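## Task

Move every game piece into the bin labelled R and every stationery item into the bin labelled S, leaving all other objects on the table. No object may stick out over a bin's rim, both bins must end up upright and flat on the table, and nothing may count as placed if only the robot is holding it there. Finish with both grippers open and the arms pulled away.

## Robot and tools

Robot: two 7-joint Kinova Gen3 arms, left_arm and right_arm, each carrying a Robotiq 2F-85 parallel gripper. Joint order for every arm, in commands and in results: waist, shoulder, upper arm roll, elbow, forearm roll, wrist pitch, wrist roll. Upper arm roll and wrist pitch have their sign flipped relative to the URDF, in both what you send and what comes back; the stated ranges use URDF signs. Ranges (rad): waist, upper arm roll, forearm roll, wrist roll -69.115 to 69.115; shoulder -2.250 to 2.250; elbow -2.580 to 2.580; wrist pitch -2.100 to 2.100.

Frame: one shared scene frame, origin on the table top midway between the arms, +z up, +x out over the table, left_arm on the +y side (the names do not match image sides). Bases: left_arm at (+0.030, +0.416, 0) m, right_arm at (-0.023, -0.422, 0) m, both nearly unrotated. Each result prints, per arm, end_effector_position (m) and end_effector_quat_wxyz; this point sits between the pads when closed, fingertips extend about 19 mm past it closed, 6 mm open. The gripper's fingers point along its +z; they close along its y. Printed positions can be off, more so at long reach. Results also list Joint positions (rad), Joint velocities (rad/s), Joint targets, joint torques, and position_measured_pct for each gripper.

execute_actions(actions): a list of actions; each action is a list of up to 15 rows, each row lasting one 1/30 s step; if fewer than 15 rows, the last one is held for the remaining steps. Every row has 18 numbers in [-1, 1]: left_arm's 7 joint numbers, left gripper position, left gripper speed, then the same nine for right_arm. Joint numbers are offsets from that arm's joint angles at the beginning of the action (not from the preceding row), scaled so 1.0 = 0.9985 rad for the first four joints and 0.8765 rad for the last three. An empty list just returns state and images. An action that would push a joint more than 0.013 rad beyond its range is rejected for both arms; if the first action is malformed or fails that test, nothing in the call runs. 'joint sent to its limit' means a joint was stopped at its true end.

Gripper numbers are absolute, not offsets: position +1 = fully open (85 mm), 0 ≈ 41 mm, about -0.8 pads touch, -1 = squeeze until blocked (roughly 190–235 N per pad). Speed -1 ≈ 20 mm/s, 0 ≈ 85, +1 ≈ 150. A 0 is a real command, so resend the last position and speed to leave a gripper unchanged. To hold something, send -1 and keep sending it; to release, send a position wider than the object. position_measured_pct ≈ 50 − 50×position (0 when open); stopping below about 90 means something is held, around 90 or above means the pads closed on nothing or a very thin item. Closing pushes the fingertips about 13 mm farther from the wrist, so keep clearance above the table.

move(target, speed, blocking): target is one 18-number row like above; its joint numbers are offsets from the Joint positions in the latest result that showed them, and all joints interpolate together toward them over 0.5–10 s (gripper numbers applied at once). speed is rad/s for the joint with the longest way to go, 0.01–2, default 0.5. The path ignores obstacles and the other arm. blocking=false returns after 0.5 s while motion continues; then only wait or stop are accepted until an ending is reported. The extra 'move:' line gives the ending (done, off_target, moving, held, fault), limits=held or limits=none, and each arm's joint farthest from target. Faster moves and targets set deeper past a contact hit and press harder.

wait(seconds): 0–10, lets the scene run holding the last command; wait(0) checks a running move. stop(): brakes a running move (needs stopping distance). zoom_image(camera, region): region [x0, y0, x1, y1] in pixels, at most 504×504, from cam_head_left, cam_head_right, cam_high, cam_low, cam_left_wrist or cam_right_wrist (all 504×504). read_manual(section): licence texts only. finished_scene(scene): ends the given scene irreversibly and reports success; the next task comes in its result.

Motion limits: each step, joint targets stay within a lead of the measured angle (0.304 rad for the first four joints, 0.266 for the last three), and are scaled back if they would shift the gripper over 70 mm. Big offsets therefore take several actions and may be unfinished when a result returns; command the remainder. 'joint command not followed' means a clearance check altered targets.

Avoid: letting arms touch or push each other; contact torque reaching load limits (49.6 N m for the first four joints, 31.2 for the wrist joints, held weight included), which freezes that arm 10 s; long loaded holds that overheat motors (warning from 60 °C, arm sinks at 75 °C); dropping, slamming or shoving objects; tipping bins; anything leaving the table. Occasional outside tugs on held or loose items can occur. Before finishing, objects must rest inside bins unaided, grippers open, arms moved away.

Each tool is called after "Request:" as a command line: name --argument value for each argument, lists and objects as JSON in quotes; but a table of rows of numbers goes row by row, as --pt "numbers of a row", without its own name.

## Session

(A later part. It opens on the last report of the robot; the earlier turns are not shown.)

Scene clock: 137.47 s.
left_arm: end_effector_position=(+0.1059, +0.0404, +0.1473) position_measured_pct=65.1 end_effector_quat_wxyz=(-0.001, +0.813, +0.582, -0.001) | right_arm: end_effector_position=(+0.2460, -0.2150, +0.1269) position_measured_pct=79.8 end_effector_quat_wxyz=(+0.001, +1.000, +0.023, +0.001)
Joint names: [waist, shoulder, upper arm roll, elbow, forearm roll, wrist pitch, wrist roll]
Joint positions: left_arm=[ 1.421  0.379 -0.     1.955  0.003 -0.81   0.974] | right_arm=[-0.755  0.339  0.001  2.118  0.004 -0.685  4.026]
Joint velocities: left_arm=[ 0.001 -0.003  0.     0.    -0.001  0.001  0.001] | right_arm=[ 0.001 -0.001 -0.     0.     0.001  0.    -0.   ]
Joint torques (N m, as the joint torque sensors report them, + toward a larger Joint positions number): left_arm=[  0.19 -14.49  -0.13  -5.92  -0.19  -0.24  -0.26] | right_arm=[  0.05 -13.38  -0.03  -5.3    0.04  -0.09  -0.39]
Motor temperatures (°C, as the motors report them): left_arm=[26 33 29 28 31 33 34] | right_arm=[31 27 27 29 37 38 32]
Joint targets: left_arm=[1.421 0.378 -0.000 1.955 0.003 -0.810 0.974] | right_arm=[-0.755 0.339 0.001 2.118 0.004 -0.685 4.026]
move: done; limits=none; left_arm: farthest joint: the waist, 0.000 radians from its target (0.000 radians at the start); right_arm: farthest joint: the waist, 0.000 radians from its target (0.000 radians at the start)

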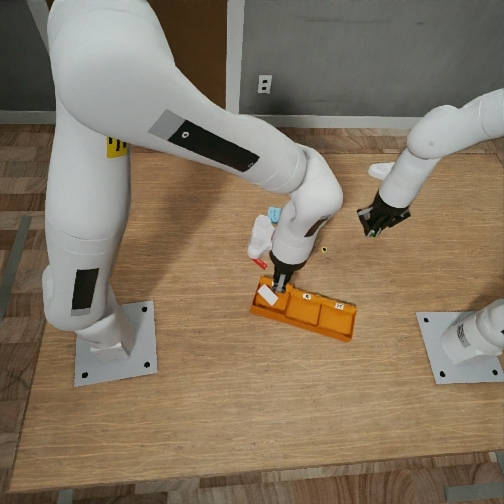

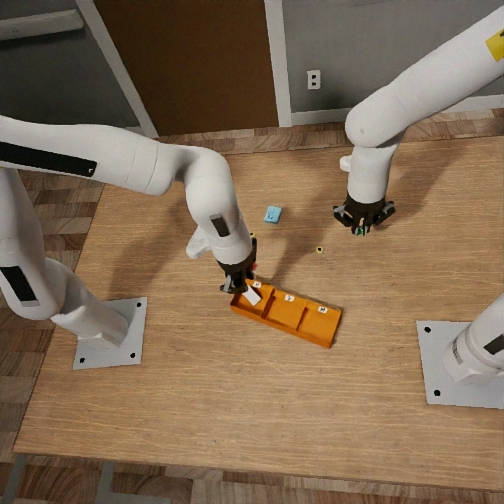

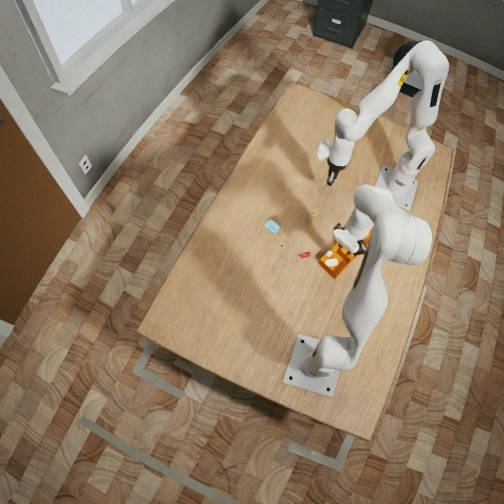

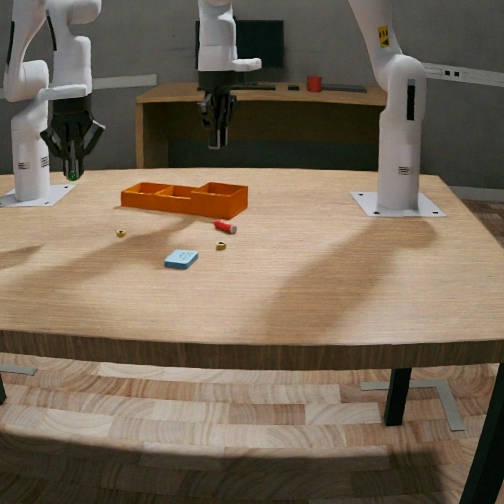

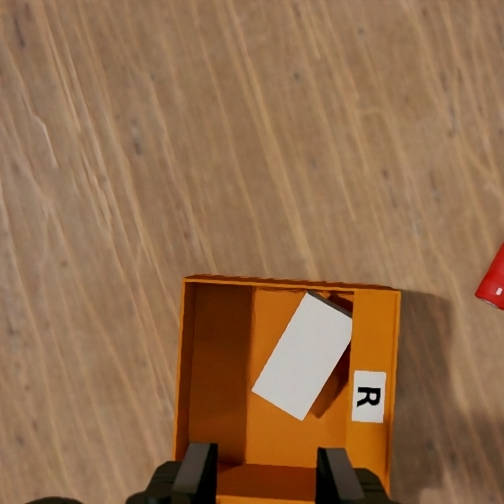

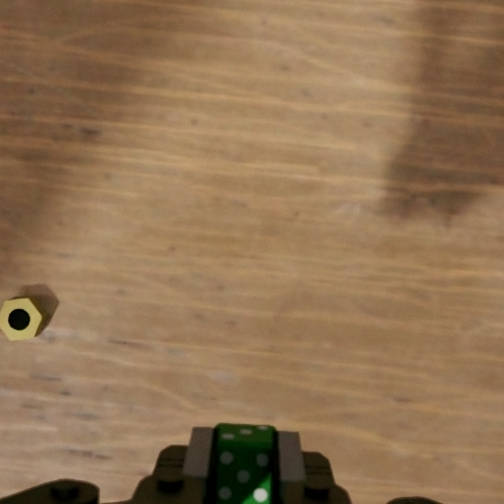

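Request:
move --target '[-0.9,0,0,0,0,0,0,1,0, 0,0,0,0,0,0,-0.4,-1,0]' --speed 1.2

Request:
move --target '[0,0,0,0,0,0,0,1,0, -0.66,0.262,0,-0.457,0,-0.221,-0.8,-1,0]' --speed 0.9

Scene clock: 154.23 s.
left_arm: end_effector_position=(+0.3711, +0.2413, +0.1473) position_measured_pct=0.0 end_effector_quat_wxyz=(-0.001, +0.480, +0.877, -0.001) | right_arm: end_effector_position=(+0.2460, -0.2150, +0.1269) position_measured_pct=79.8 end_effector_quat_wxyz=(+0.001, +0.988, -0.152, +0.001)
Joint names: [waist, shoulder, upper arm roll, elbow, forearm roll, wrist pitch, wrist roll]
Joint positions: left_arm=[ 0.523  0.379 -0.     1.955  0.003 -0.81   0.974] | right_arm=[-0.755  0.339  0.001  2.118  0.004 -0.685  3.675]
Joint velocities: left_arm=[-0.003  0.001 -0.     0.    -0.001 -0.001 -0.001] | right_arm=[ 0.    -0.001  0.    -0.     0.    -0.     0.   ]
Joint torques (N m, as the joint torque sensors report them, + toward a larger Joint positions number): left_arm=[ -0.23 -14.04  -0.24  -5.92  -0.18  -0.23  -0.31] | right_arm=[  0.05 -13.24   0.33  -5.15   0.01  -0.19  -0.39]
Motor temperatures (°C, as the motors report them): left_arm=[26 33 29 28 31 33 34] | right_arm=[31 27 27 29 37 38 32]
Joint targets: left_arm=[0.522 0.379 -0.000 1.955 0.003 -0.810 0.974] | right_arm=[-0.755 0.339 0.001 2.118 0.004 -0.685 3.675]
move: done; limits=none; left_arm: farthest joint: the waist, 0.000 radians from its target (0.899 radians at the start); right_arm: farthest joint: the waist, 0.000 radians from its target (0.000 radians at the start)

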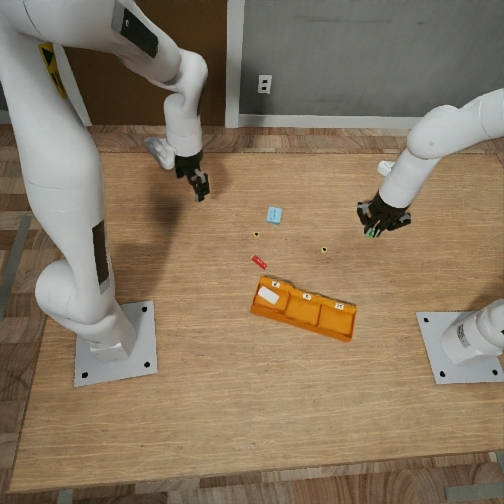

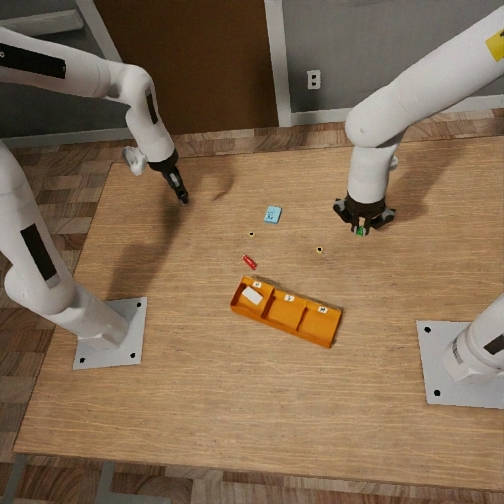

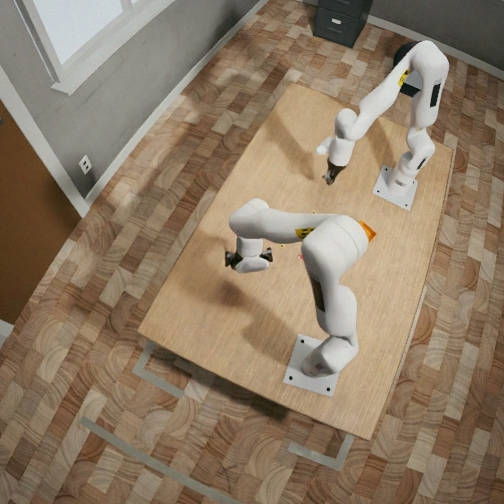

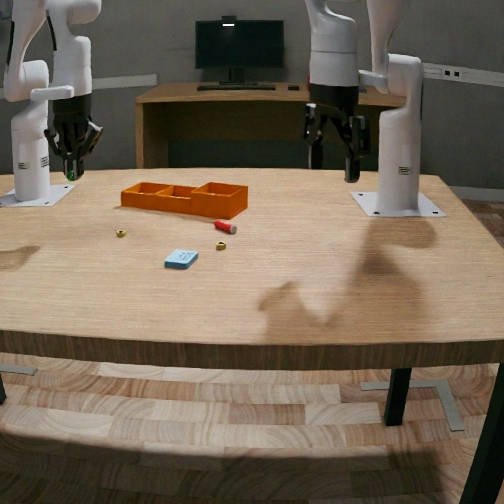

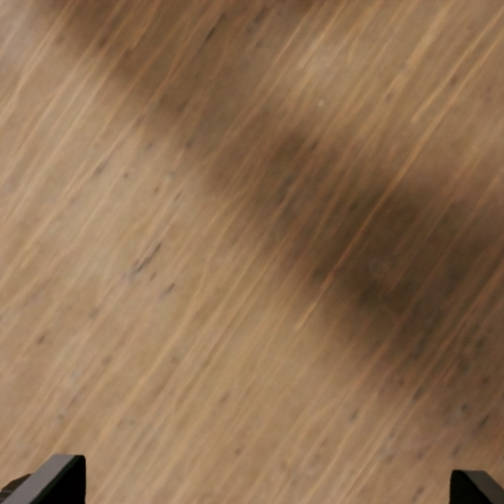

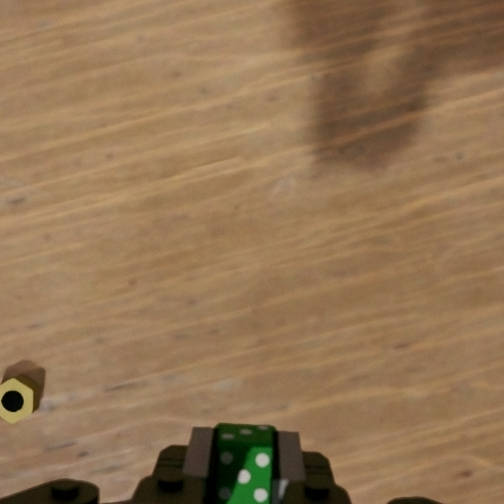

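Scene clock: 155.73 s.
left_arm: end_effector_position=(+0.3711, +0.2413, +0.1473) position_measured_pct=0.0 end_effector_quat_wxyz=(-0.001, +0.480, +0.877, -0.001) | right_arm: end_effector_position=(+0.0890, +0.0458, +0.1204) position_measured_pct=79.8 end_effector_quat_wxyz=(-0.000, +0.985, -0.173, +0.001)
Joint names: [waist, shoulder, upper arm roll, elbow, forearm roll, wrist pitch, wrist roll]
Joint positions: left_arm=[ 0.523  0.379 -0.     1.955  0.003 -0.81   0.974] | right_arm=[-1.413  0.6    0.001  1.662  0.004 -0.879  2.974]
Joint velocities: left_arm=[ 0.     0.001  0.001 -0.    -0.    -0.     0.003] | right_arm=[-0.002 -0.001 -0.    -0.     0.    -0.    -0.   ]
Joint torques (N m, as the joint torque sensors report them, + toward a larger Joint positions number): left_arm=[  0.09 -14.11  -0.19  -5.9   -0.16  -0.16  -0.23] | right_arm=[  0.36 -19.74  -0.03  -6.33  -0.05  -0.22  -0.4 ]
Motor temperatures (°C, as the motors report them): left_arm=[26 33 29 28 31 33 34] | right_arm=[31 27 27 29 37 38 32]
Joint targets: left_arm=[0.523 0.379 -0.000 1.955 0.003 -0.810 0.974] | right_arm=[-1.414 0.600 0.001 1.662 0.004 -0.879 2.974]
move: done; limits=none; left_arm: farthest joint: the waist, 0.000 radians from its target (0.000 radians at the start); right_arm: farthest joint: the waist, 0.001 radians from its target (0.659 radians at the start)

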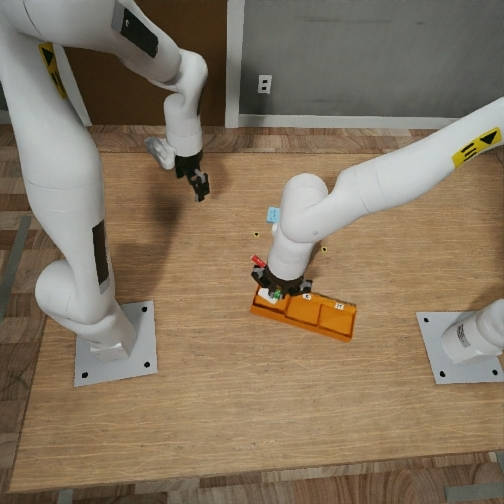

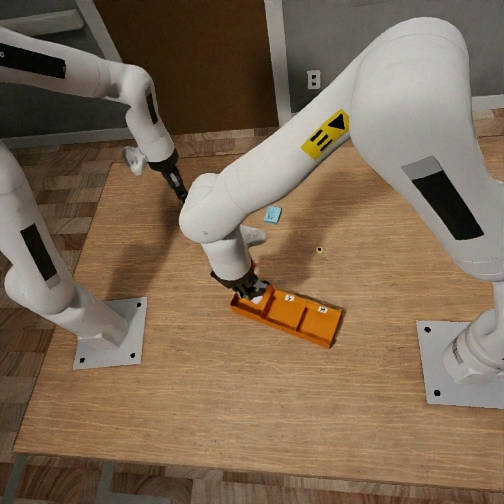

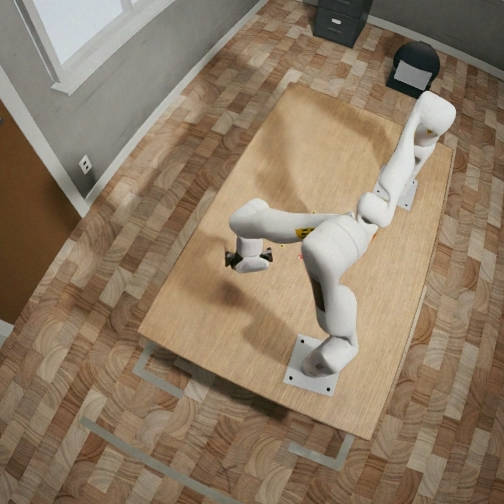

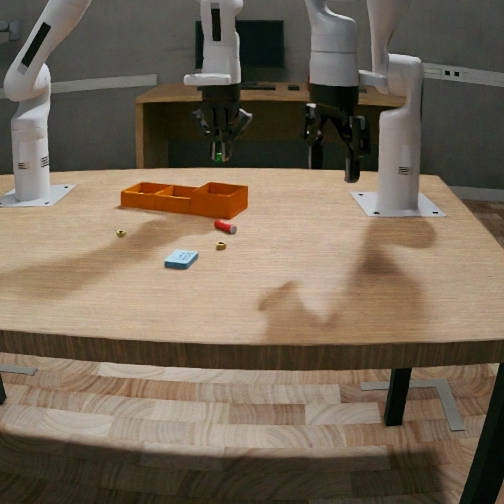

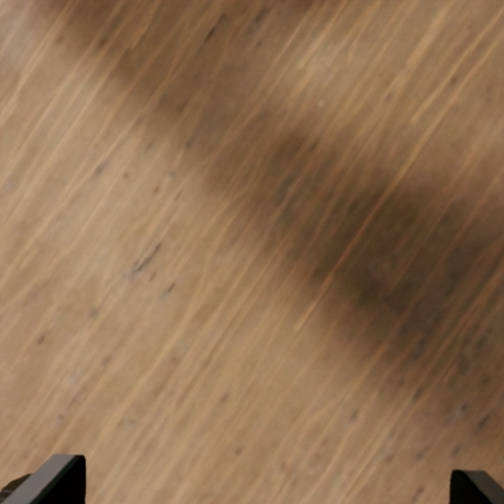

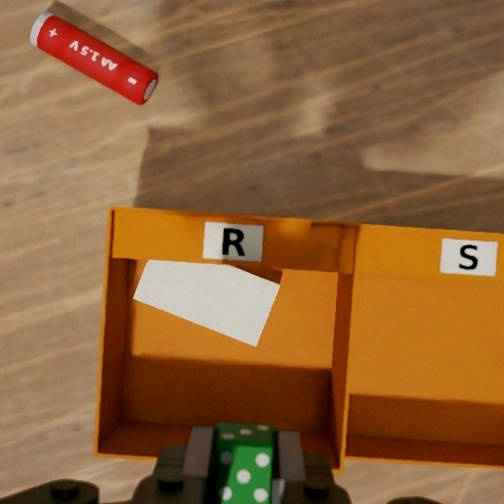

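Request:
move --target '[0,0,0,0,0,0,0,1,0, 0.024,0,0,0,0,0,-0.027,-1,0]'

Request:
move --target '[0,0,0,0,0,0,0,1,0, 0,0.1,0,0.047,0,0.168,0,-1,0]' --speed 0.3

Scene clock: 163.07 s.
left_arm: end_effector_position=(+0.3711, +0.2413, +0.1473) position_measured_pct=0.0 end_effector_quat_wxyz=(-0.001, +0.480, +0.877, -0.001) | right_arm: end_effector_position=(+0.1001, +0.0430, +0.1204) position_measured_pct=79.8 end_effector_quat_wxyz=(-0.000, +0.981, -0.196, +0.001)
Joint names: [waist, shoulder, upper arm roll, elbow, forearm roll, wrist pitch, wrist roll]
Joint positions: left_arm=[ 0.523  0.379 -0.     1.955  0.003 -0.81   0.974] | right_arm=[-1.39   0.6    0.001  1.662  0.004 -0.879  2.951]
Joint velocities: left_arm=[-0.    -0.001  0.     0.001  0.001  0.    -0.   ] | right_arm=[ 0.001 -0.001 -0.     0.    -0.001  0.    -0.   ]
Joint torques (N m, as the joint torque sensors report them, + toward a larger Joint positions number): left_arm=[  0.01 -13.95  -0.15  -5.87  -0.21  -0.27  -0.24] | right_arm=[  0.2  -19.44   0.19  -6.32   0.03  -0.33  -0.46]
Motor temperatures (°C, as the motors report them): left_arm=[26 33 29 28 31 33 34] | right_arm=[31 27 27 29 37 38 32]
Joint targets: left_arm=[0.523 0.379 -0.000 1.955 0.003 -0.810 0.974] | right_arm=[-1.389 0.600 0.001 1.662 0.004 -0.879 2.951]
move: done; limits=none; left_arm: farthest joint: the waist, 0.000 radians from its target (0.000 radians at the start); right_arm: farthest joint: the waist, 0.001 radians from its target (0.025 radians at the start)

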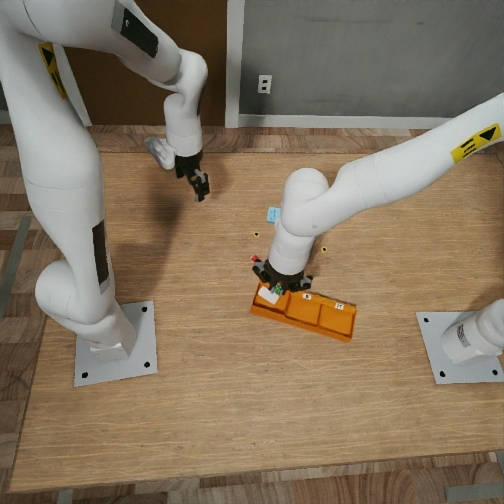

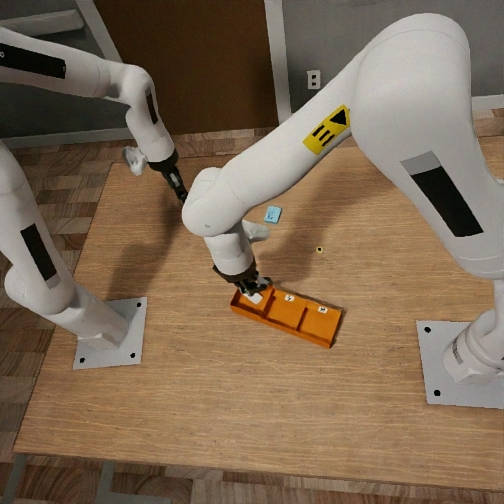

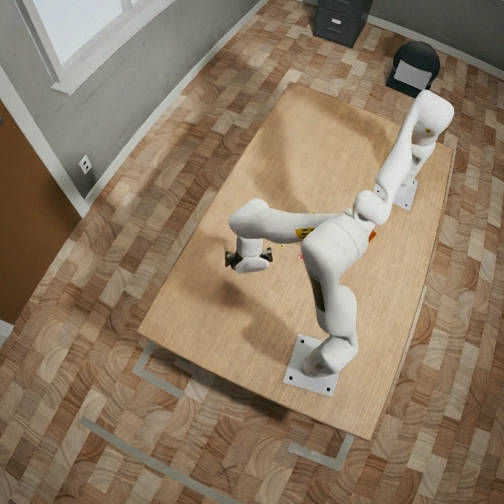

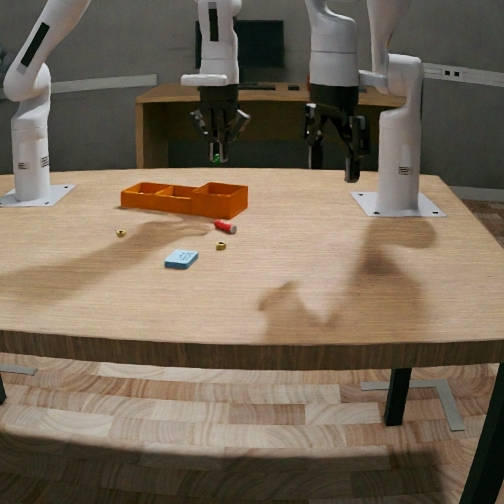

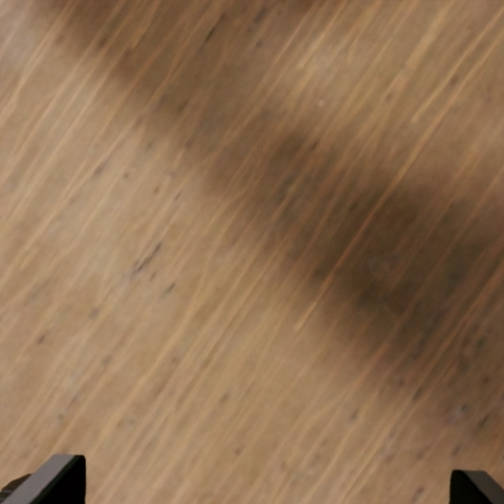

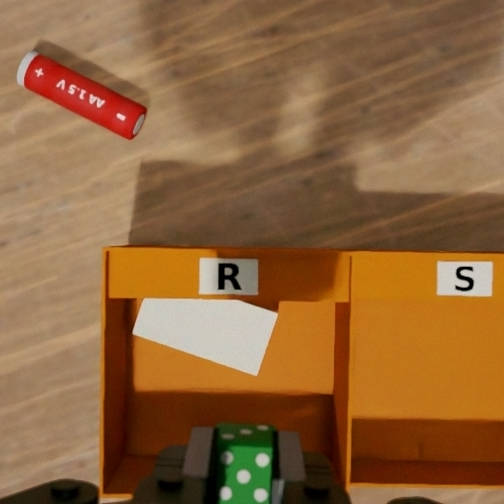

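Scene clock: 164.00 s.
left_arm: end_effector_position=(+0.3711, +0.2413, +0.1473) position_measured_pct=0.0 end_effector_quat_wxyz=(-0.001, +0.480, +0.877, -0.001) | right_arm: end_effector_position=(+0.1003, +0.0448, +0.0618) position_measured_pct=79.8 end_effector_quat_wxyz=(-0.001, +0.981, -0.196, +0.001)
Joint names: [waist, shoulder, upper arm roll, elbow, forearm roll, wrist pitch, wrist roll]
Joint positions: left_arm=[ 0.523  0.379 -0.     1.955  0.003 -0.81   0.974] | right_arm=[-1.39   0.7    0.001  1.709  0.004 -0.732  2.951]
Joint velocities: left_arm=[ 0. -0.  0. -0. -0.  0. -0.] | right_arm=[-0.     0.002  0.     0.    -0.001 -0.     0.   ]
Joint torques (N m, as the joint torque sensors report them, + toward a larger Joint positions number): left_arm=[  0.15 -13.99  -0.33  -5.95  -0.2   -0.18  -0.24] | right_arm=[  0.07 -19.78   0.13  -5.47  -0.02  -0.22  -0.4 ]
Motor temperatures (°C, as the motors report them): left_arm=[26 33 29 28 31 33 34] | right_arm=[31 27 27 29 37 38 32]
Joint targets: left_arm=[0.523 0.379 -0.000 1.955 0.003 -0.810 0.974] | right_arm=[-1.390 0.700 0.001 1.709 0.004 -0.732 2.951]
move: done; limits=none; left_arm: farthest joint: the waist, 0.000 radians from its target (0.000 radians at the start); right_arm: farthest joint: the waist, 0.000 radians from its target (0.000 radians at the start)

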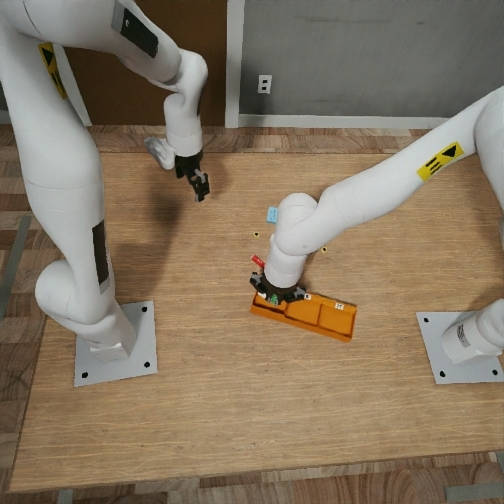

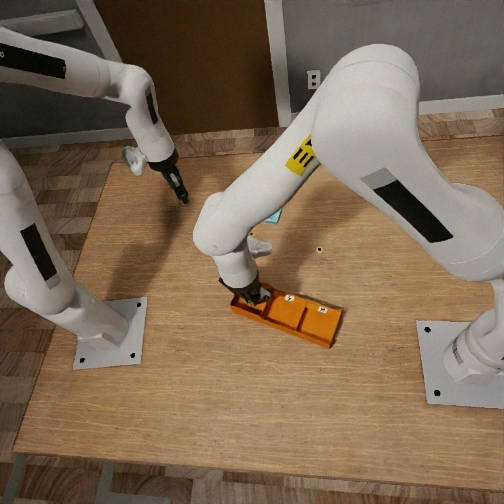

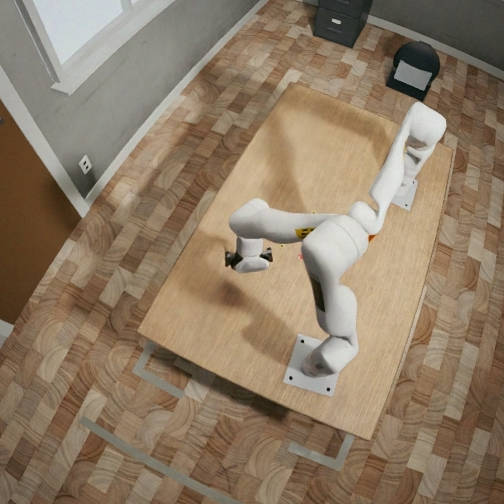

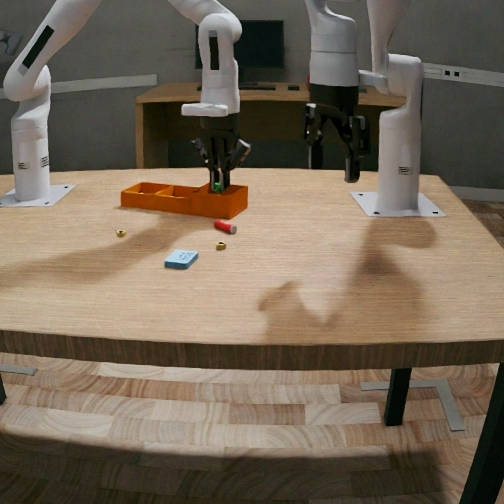

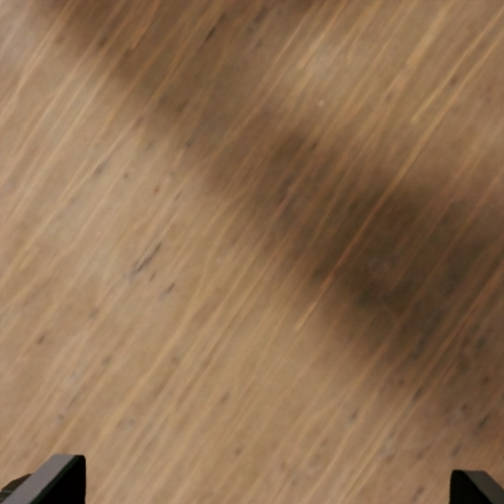

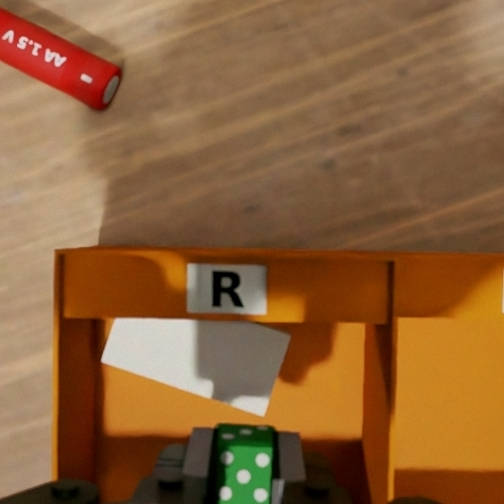

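Continue a bit, to z≈.04.

Request:
move --target '[0,0,0,0,0,0,0,1,0, 0,0.038,0,0.018,0,0.064,0,-1,0]' --speed 0.2

Scene clock: 168.00 s.
left_arm: end_effector_position=(+0.3711, +0.2413, +0.1473) position_measured_pct=0.0 end_effector_quat_wxyz=(-0.001, +0.480, +0.877, -0.001) | right_arm: end_effector_position=(+0.1000, +0.0435, +0.0400) position_measured_pct=79.8 end_effector_quat_wxyz=(-0.001, +0.981, -0.196, +0.001)
Joint names: [waist, shoulder, upper arm roll, elbow, forearm roll, wrist pitch, wrist roll]
Joint positions: left_arm=[ 0.523  0.379 -0.     1.955  0.003 -0.81   0.974] | right_arm=[-1.39   0.737  0.001  1.727  0.004 -0.676  2.951]
Joint velocities: left_arm=[-0.     0.001 -0.    -0.     0.     0.    -0.001] | right_arm=[-0.     0.004 -0.     0.001 -0.001 -0.     0.   ]
Joint torques (N m, as the joint torque sensors report them, + toward a larger Joint positions number): left_arm=[  0.04 -13.97  -0.12  -5.78  -0.18  -0.27  -0.32] | right_arm=[  0.03 -20.42   0.16  -5.1   -0.07  -0.18  -0.37]
Motor temperatures (°C, as the motors report them): left_arm=[26 33 29 28 31 33 34] | right_arm=[31 27 27 29 37 38 32]
Joint targets: left_arm=[0.523 0.379 -0.000 1.955 0.003 -0.810 0.974] | right_arm=[-1.390 0.738 0.001 1.727 0.004 -0.676 2.951]
move: done; limits=none; left_arm: farthest joint: the waist, 0.000 radians from its target (0.000 radians at the start); right_arm: farthest joint: the waist, 0.000 radians from its target (0.000 radians at the start)

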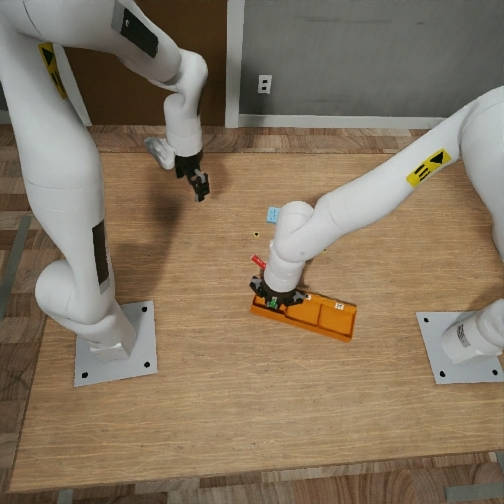

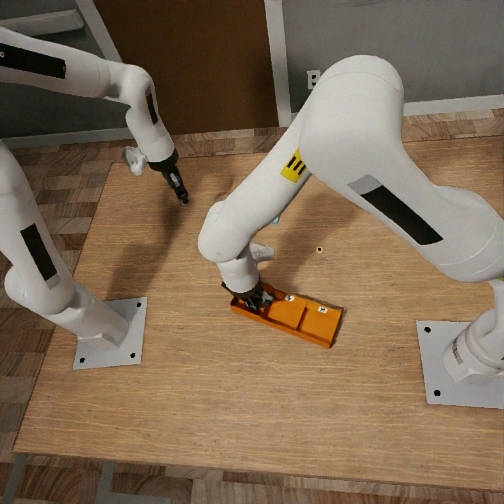

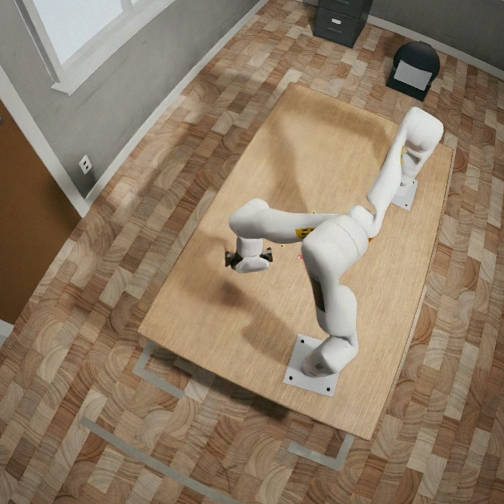

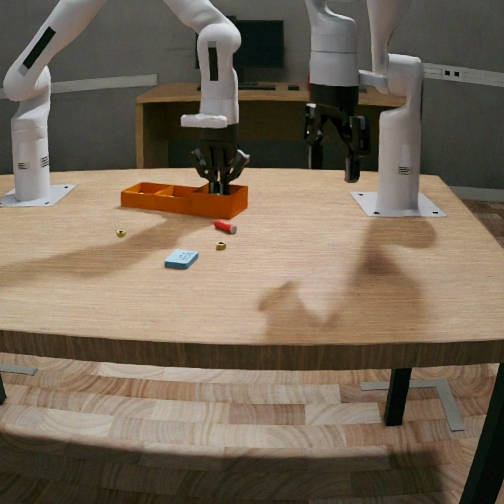

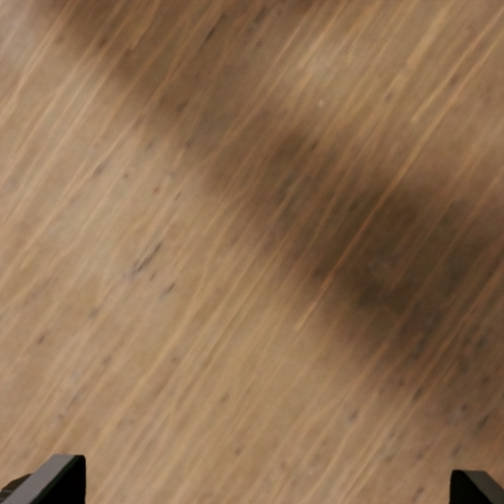

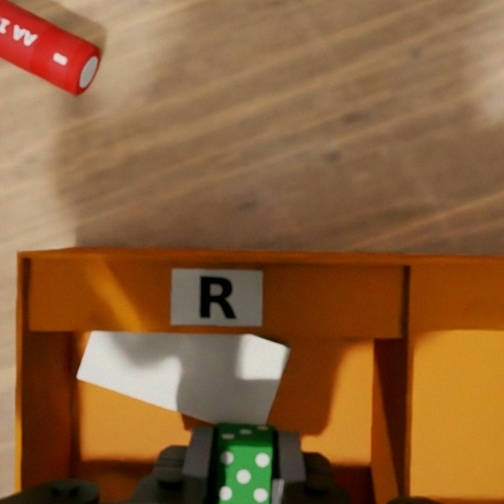

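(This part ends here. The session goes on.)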